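# Stack the black plate onto the white plate

## Task

Set the black plate down on top of the white plate so that no part of it sticks out past the white plate's rim; it must stay there by itself with the robot no longer holding it, and the robot must release it and pull away at the end.

## Robot and tools

ROBOT. One arm with a suction cup as its only tool. Its joints, base to tip, are shoulder pan, shoulder lift, elbow, wrist 1, wrist 2, wrist 3. The controlled point is the cup point: the middle of the cup's rim when nothing touches it. The cup points along the cup point's own +z axis. About 7 cm behind the rim the tool body and its camera stick out up to roughly 8 cm sideways, so keep that clear of plates and table.

FRAMES. Results report the cup point in the scene frame: origin on the table surface under the arm base, +z up, +y to the left when facing along +x. Positions are in metres, orientation as a quaternion in w x y z order, velocities in m/s and rad/s. Commands, however, are offsets expressed in the cup point's own axes, not scene axes.

ROW FORMAT. Every command row is 7 numbers, each between -1 and 1: dx, dy, dz, rx, ry, rz, suction. The first six are an offset, not a pose: a shift and a rotation of the cup point relative to its measured pose at the start of the action, along the cup's own axes. A value of 1.0 stands for 0.6 m of travel or 180 degrees; rx, ry, rz form a single rotation vector. The seventh number is an absolute suction level: 1 is full vacuum (about 55 kPa under ambient), fractions give that share, and 0.05 or less switches suction off. It persists until changed.

execute_actions(actions): a list of actions run in sequence. Each action is a table of 1 to 15 rows; every row lasts one control step of 1/30 s, and if fewer than 15 rows are given the final row repeats until 15 steps are filled. All rows of one action are measured from the same start pose of that action, not chained row to row. For the first action in a call, the start is the most recent pose reported in this scene. An empty list just returns the current state and images. Per step, the commanded pose is clipped to at most 100 mm and 16 degrees away from the measured pose, so a large offset needs several actions; position wins over orientation when both cannot be met. Motion trails commands by about 0.17 s.

move(target, speed, stop_force, blocking): drives the cup point in a straight line toward one target. target is a single 7-number row as above, an offset from the pose in the latest result that shows one, in cup axes, plus suction sent at the start. speed is the path's peak in m/s, 0.002 to 0.5 (default 0.25); rotation rate is capped at twice that in rad/s. Paths last 0.5 to 10 s; longer ones are cut off early. The arm can lag, drift and overshoot speed, mainly near full stretch. It does not avoid obstacles. stop_force, in N from 9 to 40, optional: the path ends when the wrist sensor feels that much extra push opposing the motion for two steps in a row, then backs up two steps and holds. Use it only with slow, non-rotating moves; it is not allowed in the first 0.2 s of a scene and not with blocking=false. Omit it when lifting off something you are pressing on. blocking=false returns after 0.5 s while motion continues; then use wait or stop before any further motion command.

wait(seconds): 0 to 10; lets time pass holding the last command, returning early if a running move ends. stop(): brakes a running move; the suction keeps its state. zoom_image(camera, region): camera is cam_high, cam_low or cam_wrist; region is [x0, y0, x1, y1] in image pixels from the top-left, at most 504 by 504. Images are 896x504. finished_scene(scene): pass the current scene's number to end it; irreversible, and the result states whether the goal was met.

RESULTS. Each result gives the cup point pose and velocities, joint positions and torques, wrist force and torque (in cup axes, pointing from a touched surface back into the arm, noisy, a few N offset, saturating near 50 N), suction_measured and part_present (on at 0.50, off below 0.45), a Hand target line, and images. A move adds a line with its ending: done, off_target, moving, held, fault, or contact (stop_force triggered), plus active limits (paced means clipped, held means a check blocked steps) and distance to target. "pose unreachable" means the clearance check altered or blocked the command. MOTOR HOT warns from 70 °C; at 85 °C the brakes lock until cooled.

GRIPPING. Switch suction on and press the 29 mm rim flat onto a smooth area of the black plate, fully inside its edges, so it seals all round; a rising suction_measured confirms a seal. Vacuum shortens the cup, so the held plate rides up to about 10 mm closer to the tool. To release, lower the plate until the white plate supports it, set suction to 0, then retreat more than 15 mm before assuming it is free. If the cup grabs the table, turn suction off.

AVOID. The arm is stiff: commanding even slightly into a firm surface can cause a fault stop (150 N external force or joint torque over its limit: 135 N m for the first three joints, 25.2 N m for the wrists), which freezes the arm for 10 s and drops the rest of the call. Approach surfaces slowly, preferably with stop_force. Do not drop or slam the plate, fling it, or push anything off the table. Objects may get brief random nudges, so check the final placement in the images before ending.

Each tool is called by a JSON object that holds its "name" and its "arguments".

## Session

{"name": "execute_actions", "arguments": {"actions": []}}

Scene clock: 0.00 s.
end_effector_position=(+0.4308, +0.0146, +0.2756) suction_measured=0.00 part_present=0 end_effector_quat_wxyz=(-0.004, -0.014, +1.000, -0.006) end_effector_velocity=(+0.000, +0.000, -0.000) end_effector_angular_velocity=(+0.000, +0.000, +0.000)
Joint positions: [-0.316 -1.721  2.042 -1.891 -1.571 -0.316]
Joint velocities: [ 0.  0.  0. -0.  0.  0.]
Joint torques (N m, as the arm reports them, + toward a larger angle): no reading
Wrist force (N, on the end effector, along its own x y z axes, offset not removed): no reading
Wrist torque (N m, same axes, about the end effector's origin, offset not removed): no reading
Hand target: +0.431, +0.015, +0.276; -0.004, -0.014, +1.000, -0.006

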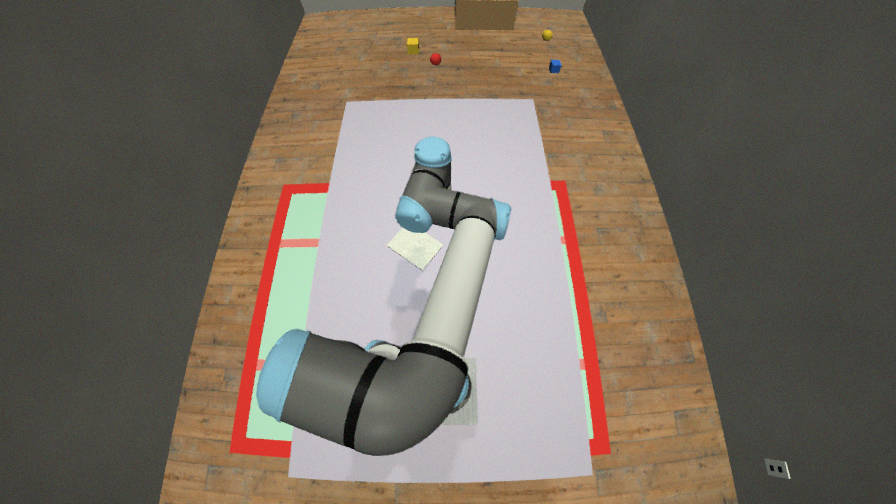

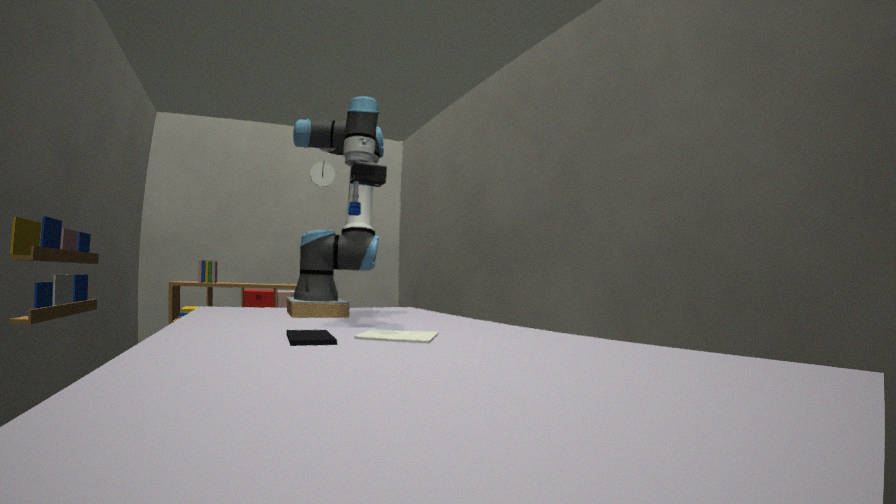

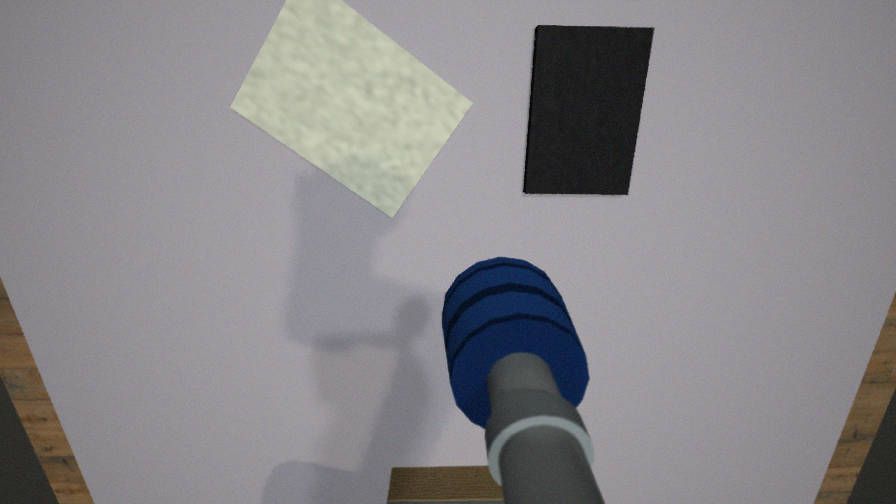

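{"name": "move", "arguments": {"target": [-0.077,-0.164,0.385,0,0,0,0]}}

{"name": "zoom_image", "arguments": {"camera": "cam_low", "region": [260,280,460,370]}}

Scene clock: 10.33 s.
end_effector_position=(+0.4775, -0.0849, +0.0456) suction_measured=0.00 part_present=0 end_effector_quat_wxyz=(-0.004, -0.014, +1.000, -0.006) end_effector_velocity=(+0.001, -0.001, -0.002) end_effector_angular_velocity=(-0.001, -0.001, -0.000)
Joint positions: [-0.483 -1.198  2.198 -2.571 -1.571 -0.482]
Joint velocities: [-0.001  0.008 -0.002 -0.007 -0.    -0.001]
Joint torques (N m, as the arm reports them, + toward a larger angle): [-12.29 -23.47 -21.21  -4.4    1.66  -2.68]
Wrist force (N, on the end effector, along its own x y z axes, offset not removed): [1.3 -1.0 1.5]
Wrist torque (N m, same axes, about the end effector's origin, offset not removed): [-0.06 0.03 0.19]
Hand target: +0.478, -0.085, +0.045; -0.004, -0.014, +1.000, -0.006
Off the commanded pose: 0.001 m, 0 deg.
move: done
camera_calibration (this result's frames):
cam_wrist: T_world_to_cam=[[0.00966968, -0.99989, 0.0112133, -0.0735843], [-0.944964, -0.00546993, 0.327127, 0.452455], [-0.32703, -0.0137594, -0.944914, 0.295755], [0, 0, 0, 1]] pos_world=[0.524986, -0.0670319, 0.132277]

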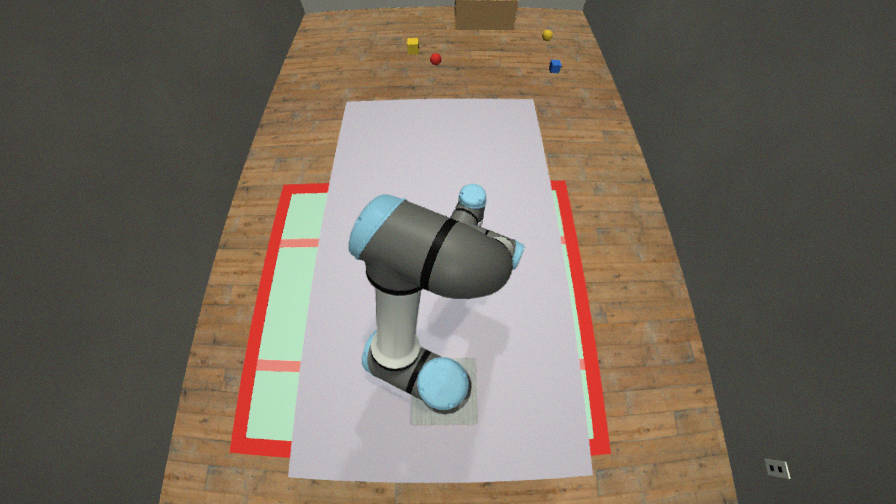

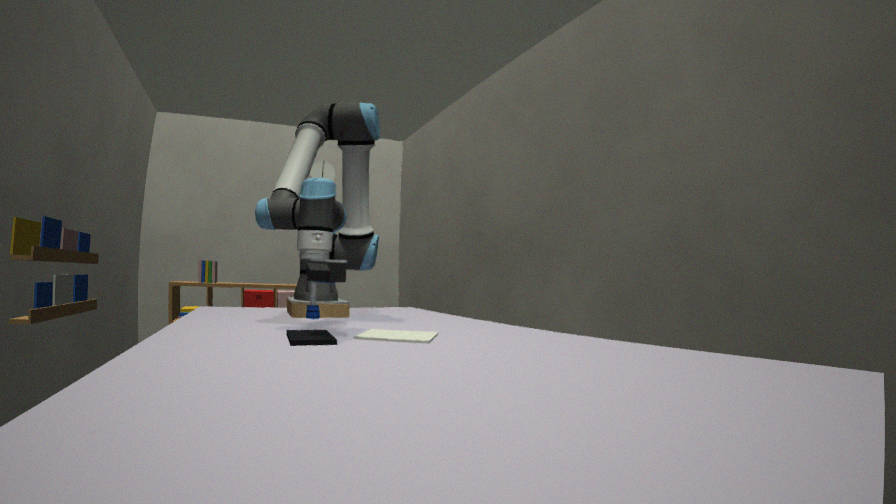

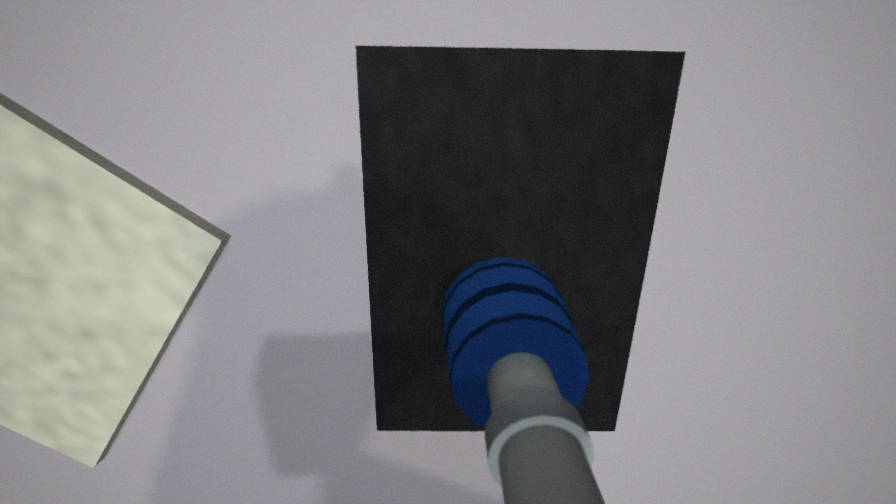

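Region (260, 280, 460, 370) of cam_low's 896x504 image, scaled by 2.520, with more detail than that image has; it fills the top 227 rows of this view, and the rest is white.

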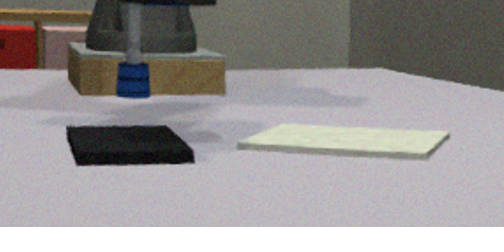

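{"name": "move", "arguments": {"target": [0,0,0.064,0,0,0,1], "speed": 0.04, "stop_force": 15}}

Scene clock: 15.73 s.
end_effector_position=(+0.4772, -0.0853, +0.0076) suction_measured=0.43 part_present=0 end_effector_quat_wxyz=(-0.004, -0.014, +1.000, -0.006) end_effector_velocity=(+0.000, +0.001, -0.002) end_effector_angular_velocity=(+0.000, -0.001, +0.001)
Joint positions: [-0.483 -1.101  2.211 -2.681 -1.571 -0.483]
Joint velocities: [ 0.001  0.007  0.    -0.008  0.001  0.   ]
Joint torques (N m, as the arm reports them, + toward a larger angle): [ -6.11 -25.12  -1.76  -4.05   1.07  -0.1 ]
Wrist force (N, on the end effector, along its own x y z axes, offset not removed): [3.1 -0.8 1.4]
Wrist torque (N m, same axes, about the end effector's origin, offset not removed): [0.05 -0.38 0.15]
Hand target: +0.477, -0.085, +0.007; -0.004, -0.014, +1.000, -0.006
Off the commanded pose: 0.000 m, 0 deg.
move: done
camera_calibration (this result's frames):
cam_wrist: T_world_to_cam=[[0.00967148, -0.999891, 0.0111887, -0.0735913], [-0.944956, -0.00547933, 0.327151, 0.46456], [-0.327054, -0.0137369, -0.944906, 0.259677], [0, 0, 0, 1]] pos_world=[0.524629, -0.0674706, 0.094213]

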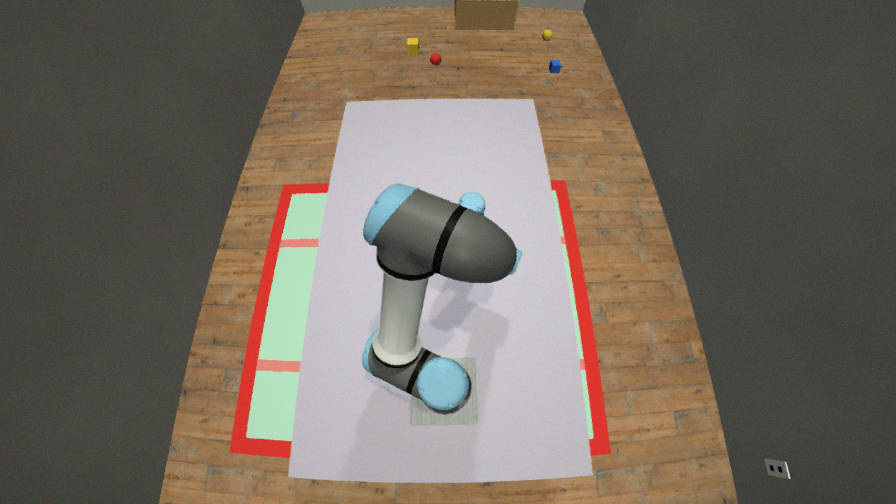

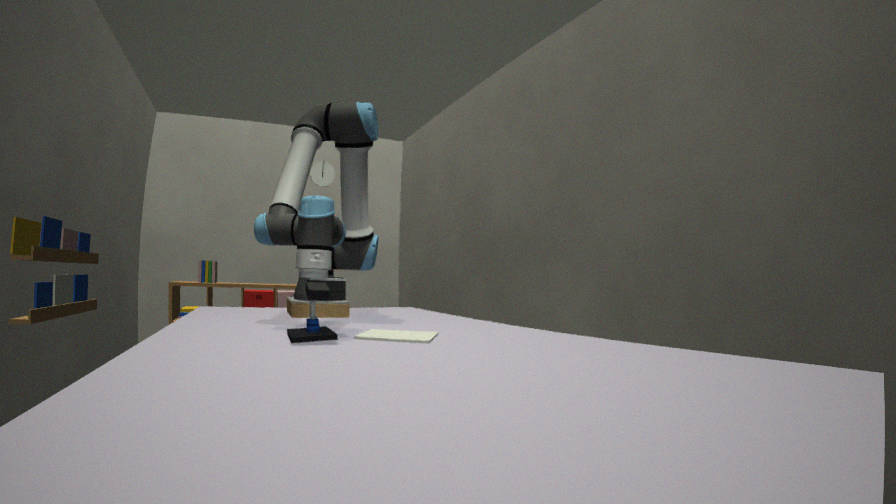

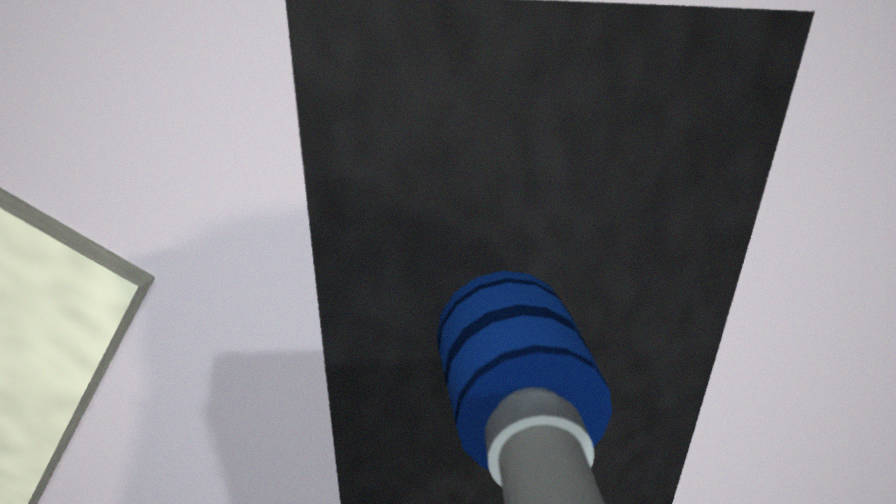

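{"name": "move", "arguments": {"target": [0,0,-0.03,0,0,0,1], "speed": 0.1}}

{"name": "move", "arguments": {"target": [-0.022,0.323,-0.004,0,0,-0.307,1], "speed": 0.35}}

Scene clock: 18.73 s.
end_effector_position=(+0.4773, -0.0851, +0.0253) suction_measured=0.98 part_present=1 end_effector_quat_wxyz=(-0.004, -0.014, +1.000, -0.006) end_effector_velocity=(-0.000, +0.000, +0.002) end_effector_angular_velocity=(+0.000, +0.001, +0.001)
Joint positions: [-0.483 -1.147  2.206 -2.63  -1.571 -0.482]
Joint velocities: [ 0.    -0.006 -0.001  0.007 -0.    -0.   ]
Joint torques (N m, as the arm reports them, + toward a larger angle): [  7.31 -39.95 -22.19   0.01   0.22  -0.2 ]
Wrist force (N, on the end effector, along its own x y z axes, offset not removed): [3.4 -1.4 3.0]
Wrist torque (N m, same axes, about the end effector's origin, offset not removed): [-0.19 -0.49 0.18]
Hand target: +0.477, -0.085, +0.026; -0.004, -0.014, +1.000, -0.006
Off the commanded pose: 0.000 m, 0 deg.
move: done
camera_calibration (this result's frames):
cam_wrist: T_world_to_cam=[[0.00966589, -0.999891, 0.0112015, -0.0735647], [-0.944964, -0.00547021, 0.327128, 0.458925], [-0.32703, -0.013747, -0.944914, 0.276472], [0, 0, 0, 1]] pos_world=[0.524794, -0.0672456, 0.111939]

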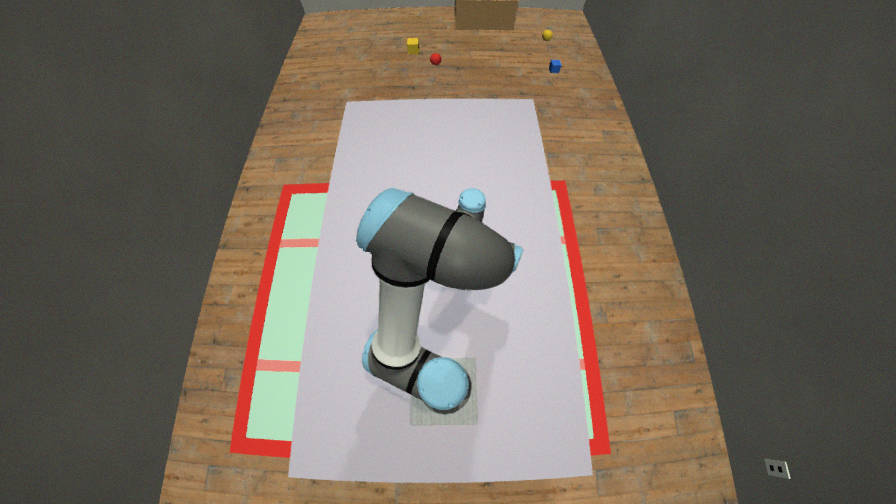

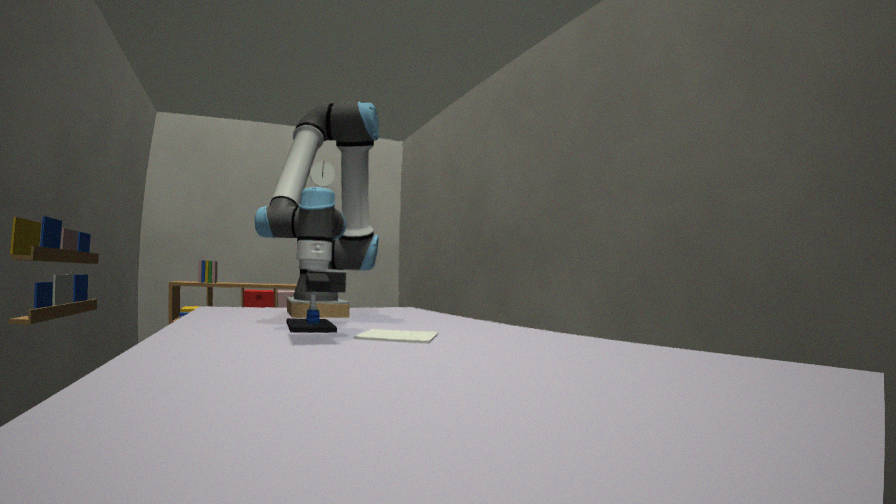

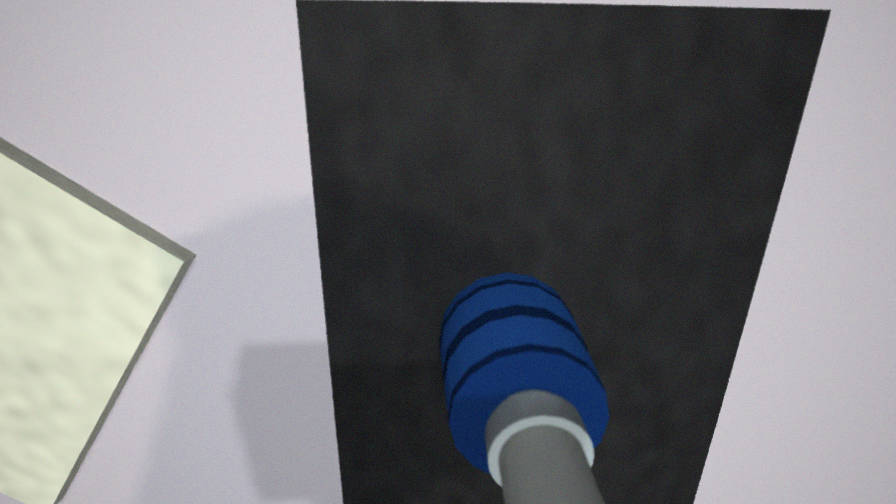

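Scene clock: 20.70 s.
end_effector_position=(+0.4850, +0.1087, +0.0254) suction_measured=0.98 part_present=1 end_effector_quat_wxyz=(-0.006, -0.476, +0.880, -0.003) end_effector_velocity=(+0.000, +0.003, +0.000) end_effector_angular_velocity=(-0.000, +0.000, +0.013)
Joint positions: [-0.079 -1.135  2.171 -2.606 -1.571 -1.042]
Joint velocities: [ 0.005  0.001 -0.003  0.002 -0.    -0.007]
Joint torques (N m, as the arm reports them, + toward a larger angle): [ 14.24 -24.85 -21.68   0.08   1.76  -2.45]
Wrist force (N, on the end effector, along its own x y z axes, offset not removed): [2.5 -0.1 1.5]
Wrist torque (N m, same axes, about the end effector's origin, offset not removed): [0.07 -0.41 0.10]
Hand target: +0.485, +0.109, +0.025; -0.006, -0.476, +0.879, -0.003
Off the commanded pose: 0.000 m, 0 deg.
move: done
camera_calibration (this result's frames):
cam_wrist: T_world_to_cam=[[0.826353, -0.563153, -0.000155681, -0.32319], [-0.530974, -0.779227, 0.332974, 0.350367], [-0.187637, -0.275072, -0.942936, 0.242498], [0, 0, 0, 1]] pos_world=[0.498606, 0.157714, 0.111946]

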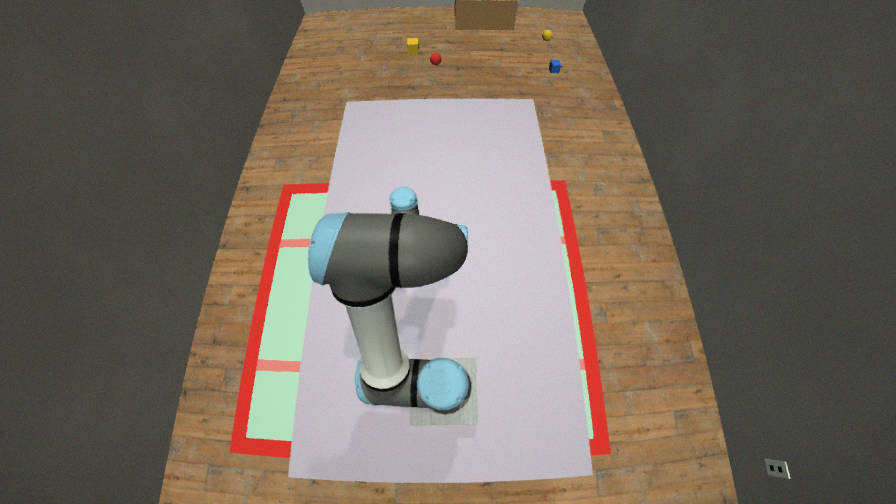

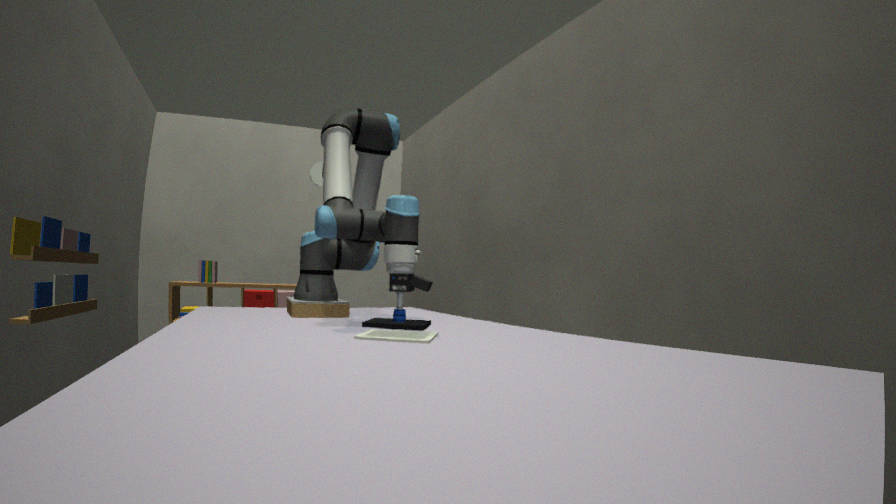

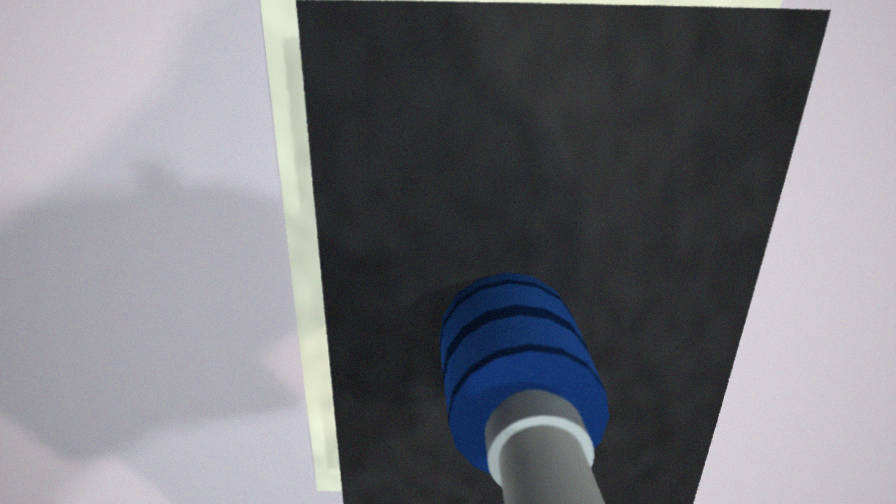

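{"name": "move", "arguments": {"target": [0,0.004,0.024,0,0,0,1], "speed": 0.05}}

{"name": "move", "arguments": {"target": [0,0,0.015,0,0,0,1], "speed": 0.006, "stop_force": 10}}

Scene clock: 25.13 s.
end_effector_position=(+0.4829, +0.1098, +0.0113) suction_measured=0.98 part_present=1 end_effector_quat_wxyz=(-0.006, -0.476, +0.880, -0.003) end_effector_velocity=(-0.001, +0.000, -0.003) end_effector_angular_velocity=(-0.000, +0.000, +0.000)
Joint positions: [-0.076 -1.102  2.179 -2.648 -1.571 -1.039]
Joint velocities: [ 0.001  0.006  0.002 -0.008 -0.     0.001]
Joint torques (N m, as the arm reports them, + toward a larger angle): [ 13.21 -26.71  -1.76  -3.92   1.52   2.2 ]
Wrist force (N, on the end effector, along its own x y z axes, offset not removed): [1.5 -0.8 2.8]
Wrist torque (N m, same axes, about the end effector's origin, offset not removed): [-0.02 -0.12 0.20]
Hand target: +0.483, +0.110, +0.011; -0.006, -0.476, +0.880, -0.003
Off the commanded pose: 0.000 m, 0 deg.
move: done
camera_calibration (this result's frames):
cam_wrist: T_world_to_cam=[[0.826371, -0.563127, -0.000184021, -0.320827], [-0.53094, -0.779246, 0.332984, 0.354809], [-0.187656, -0.275071, -0.942932, 0.229144], [0, 0, 0, 1]] pos_world=[0.496504, 0.158848, 0.0978625]

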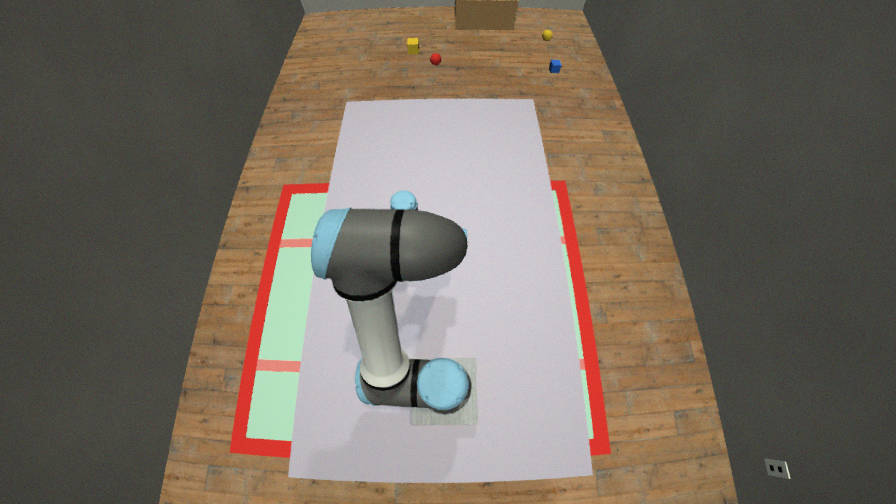

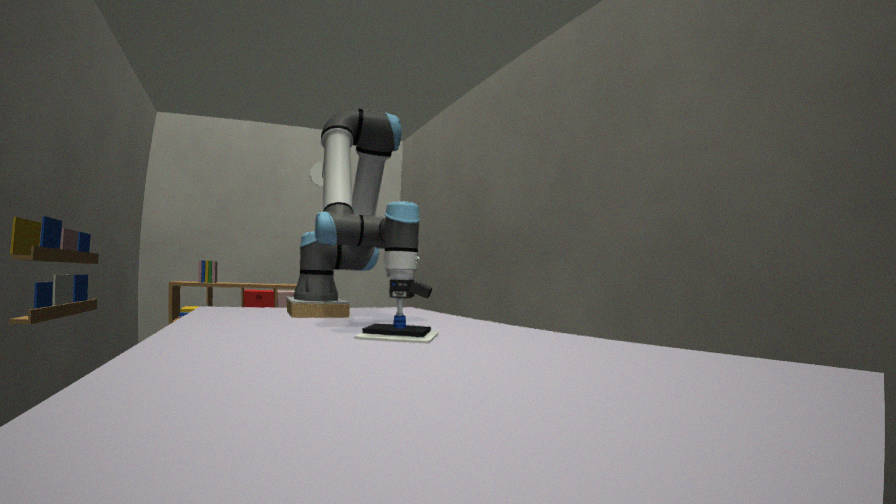

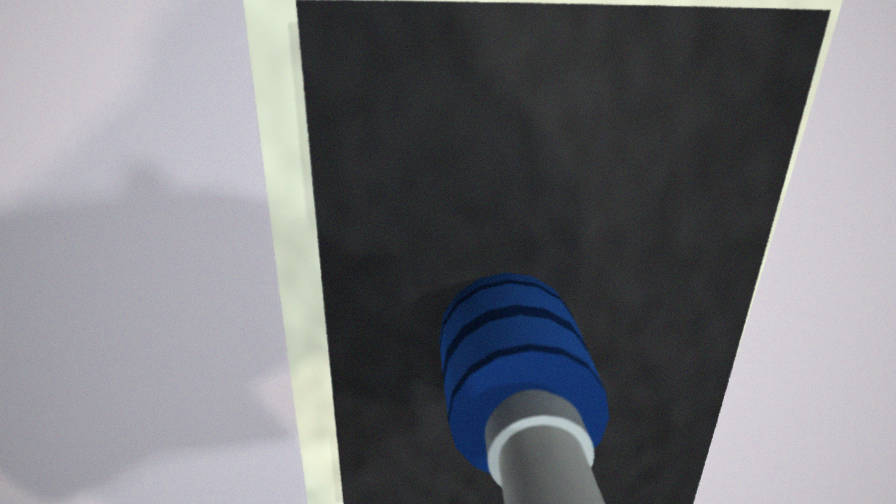

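Scene clock: 26.50 s.
end_effector_position=(+0.4829, +0.1098, +0.0055) suction_measured=0.98 part_present=1 end_effector_quat_wxyz=(-0.006, -0.476, +0.880, -0.003) end_effector_velocity=(-0.001, +0.000, +0.001) end_effector_angular_velocity=(-0.000, +0.002, +0.001)
Joint positions: [-0.076 -1.087  2.181 -2.664 -1.571 -1.039]
Joint velocities: [ 0.001 -0.004  0.     0.006 -0.    -0.   ]
Joint torques (N m, as the arm reports them, + toward a larger angle): [ 11.23 -30.37  -0.54   1.4    1.54   0.6 ]
Wrist force (N, on the end effector, along its own x y z axes, offset not removed): [6.8 2.1 -23.1]
Wrist torque (N m, same axes, about the end effector's origin, offset not removed): [-0.28 -0.53 0.08]
Hand target: +0.483, +0.110, +0.006; -0.006, -0.476, +0.880, -0.003
Off the commanded pose: 0.003 m, 0 deg.
move: contact
camera_calibration (this result's frames):
cam_wrist: T_world_to_cam=[[0.826366, -0.563133, -0.000195386, -0.320811], [-0.530942, -0.779242, 0.332991, 0.35667], [-0.187671, -0.275069, -0.94293, 0.223631], [0, 0, 0, 1]] pos_world=[0.496447, 0.158786, 0.0920376]

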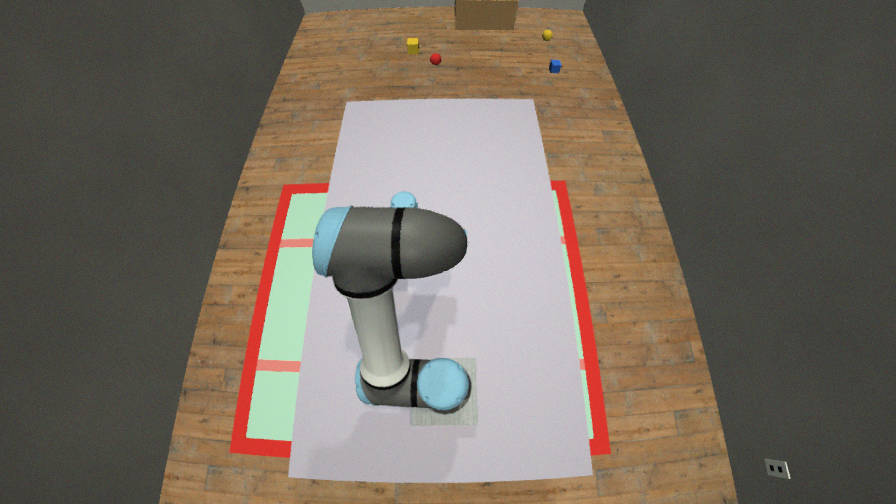

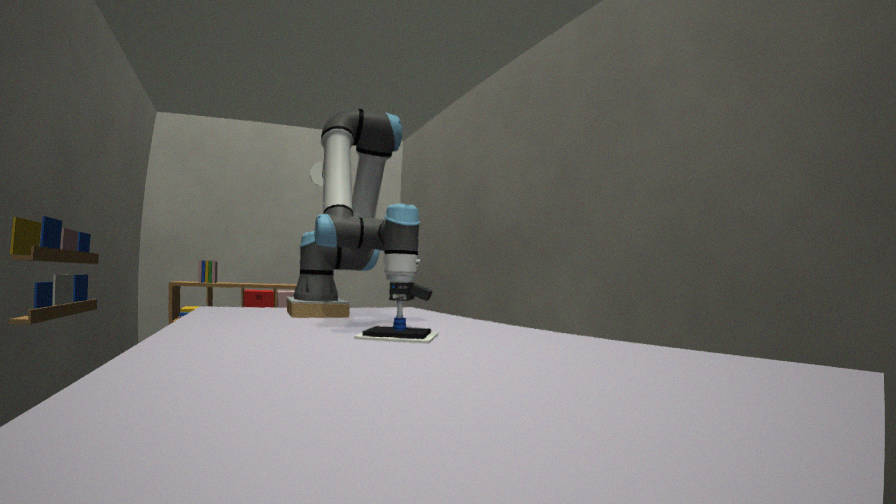

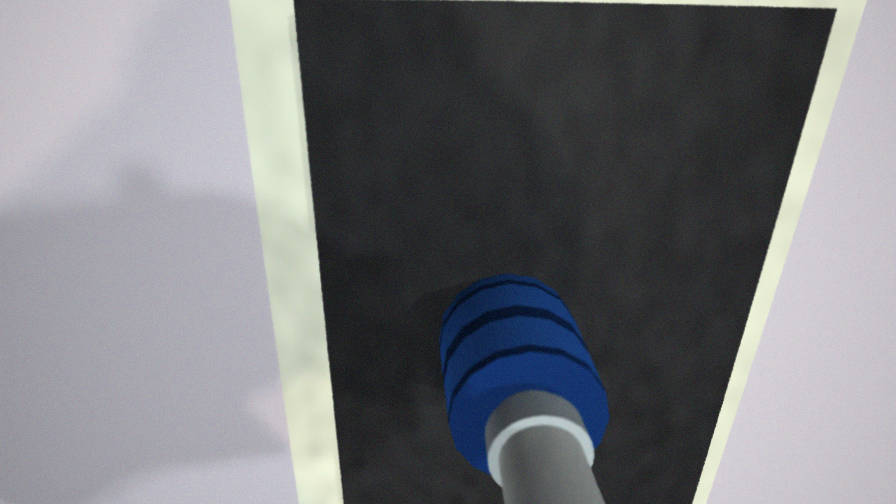

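{"name": "execute_actions", "arguments": {"actions": [[[0,0,-0.001,0,0,0,0]]]}}

{"name": "move", "arguments": {"target": [0,0,-0.25,0,0,0,0]}}

Scene clock: 32.70 s.
end_effector_position=(+0.4829, +0.1098, +0.0061) suction_measured=0.00 part_present=0 end_effector_quat_wxyz=(-0.006, -0.476, +0.880, -0.003) end_effector_velocity=(+0.000, -0.001, +0.000) end_effector_angular_velocity=(+0.000, -0.001, -0.003)
Joint positions: [-0.076 -1.089  2.181 -2.662 -1.571 -1.039]
Joint velocities: [-0.002 -0.001 -0.     0.     0.     0.   ]
Joint torques (N m, as the arm reports them, + toward a larger angle): [ 11.31 -36.46 -18.56   0.92   1.51   0.53]
Wrist force (N, on the end effector, along its own x y z axes, offset not removed): [1.1 -0.4 -9.1]
Wrist torque (N m, same axes, about the end effector's origin, offset not removed): [-0.18 0.03 0.10]
Hand target: +0.483, +0.110, +0.006; -0.006, -0.476, +0.880, -0.003
Off the commanded pose: 0.000 m, 0 deg.
camera_calibration (this result's frames):
cam_wrist: T_world_to_cam=[[0.826366, -0.563133, -0.000208176, -0.320807], [-0.530936, -0.779242, 0.332999, 0.356478], [-0.187685, -0.275068, -0.942927, 0.224193], [0, 0, 0, 1]] pos_world=[0.496449, 0.158793, 0.0926238]

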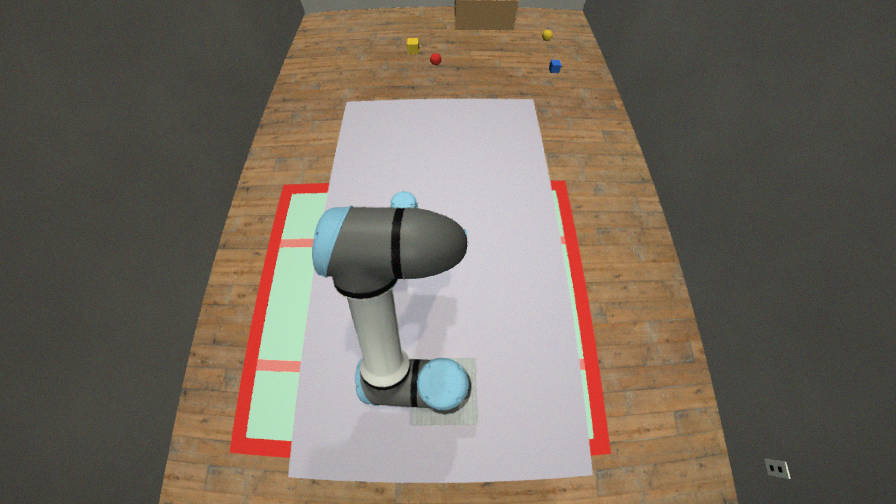

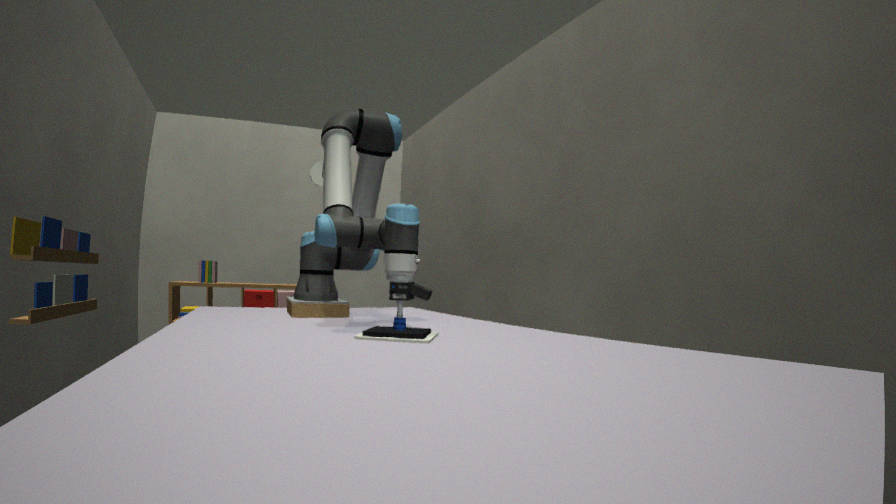

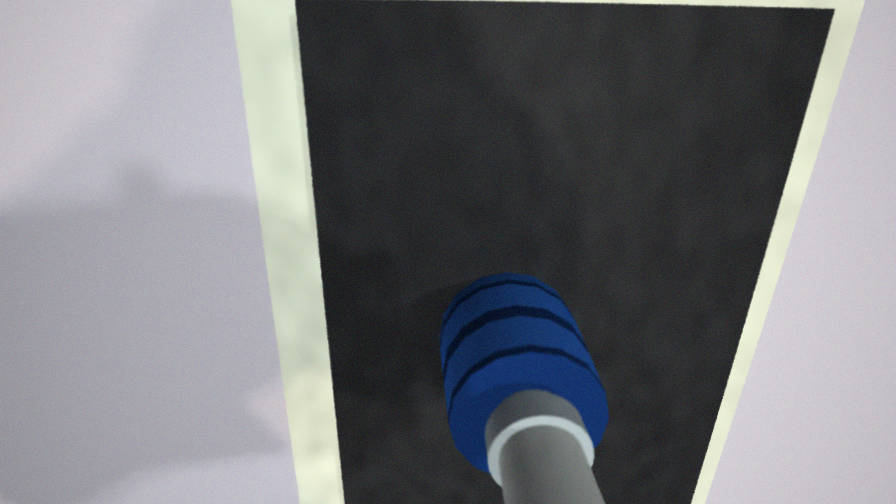

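Scene clock: 33.93 s.
end_effector_position=(+0.4842, +0.1116, +0.1557) suction_measured=0.00 part_present=0 end_effector_quat_wxyz=(-0.006, -0.476, +0.880, -0.003) end_effector_velocity=(+0.000, -0.001, +0.003) end_effector_angular_velocity=(-0.001, +0.001, -0.000)
Joint positions: [-0.076 -1.408  2.071 -2.233 -1.571 -1.039]
Joint velocities: [-0.001 -0.005 -0.004  0.01  -0.001 -0.   ]
Joint torques (N m, as the arm reports them, + toward a larger angle): [-13.08 -34.97 -27.45   0.05  -2.16  -2.89]
Wrist force (N, on the end effector, along its own x y z axes, offset not removed): [0.6 -1.5 1.8]
Wrist torque (N m, same axes, about the end effector's origin, offset not removed): [-0.18 -0.11 0.09]
Hand target: +0.484, +0.111, +0.156; -0.006, -0.476, +0.880, -0.003
Off the commanded pose: 0.000 m, 0 deg.
move: done
camera_calibration (this result's frames):
cam_wrist: T_world_to_cam=[[0.826421, -0.563052, -0.000108575, -0.320975], [-0.530927, -0.779334, 0.3328, 0.30882], [-0.187468, -0.274975, -0.942997, 0.365925], [0, 0, 0, 1]] pos_world=[0.49782, 0.160568, 0.242257]

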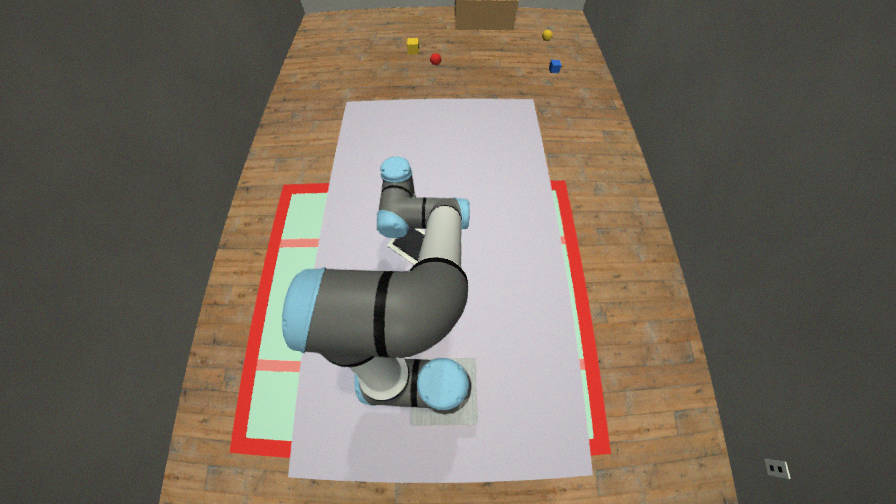

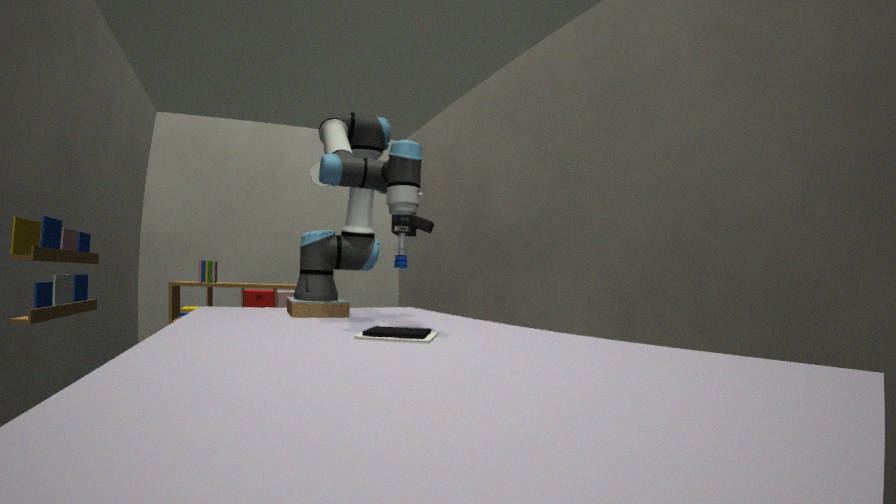

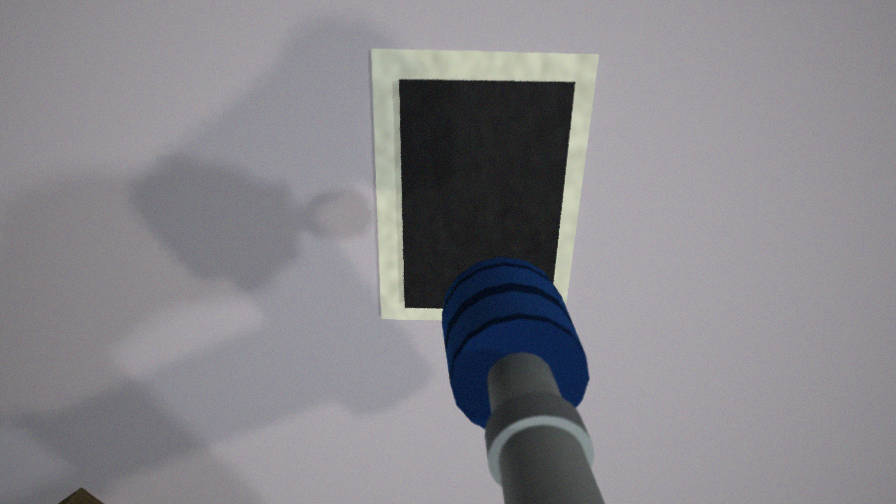

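{"name": "finished_scene", "arguments": {"scene": 1}}

The scene is finished: the task was done.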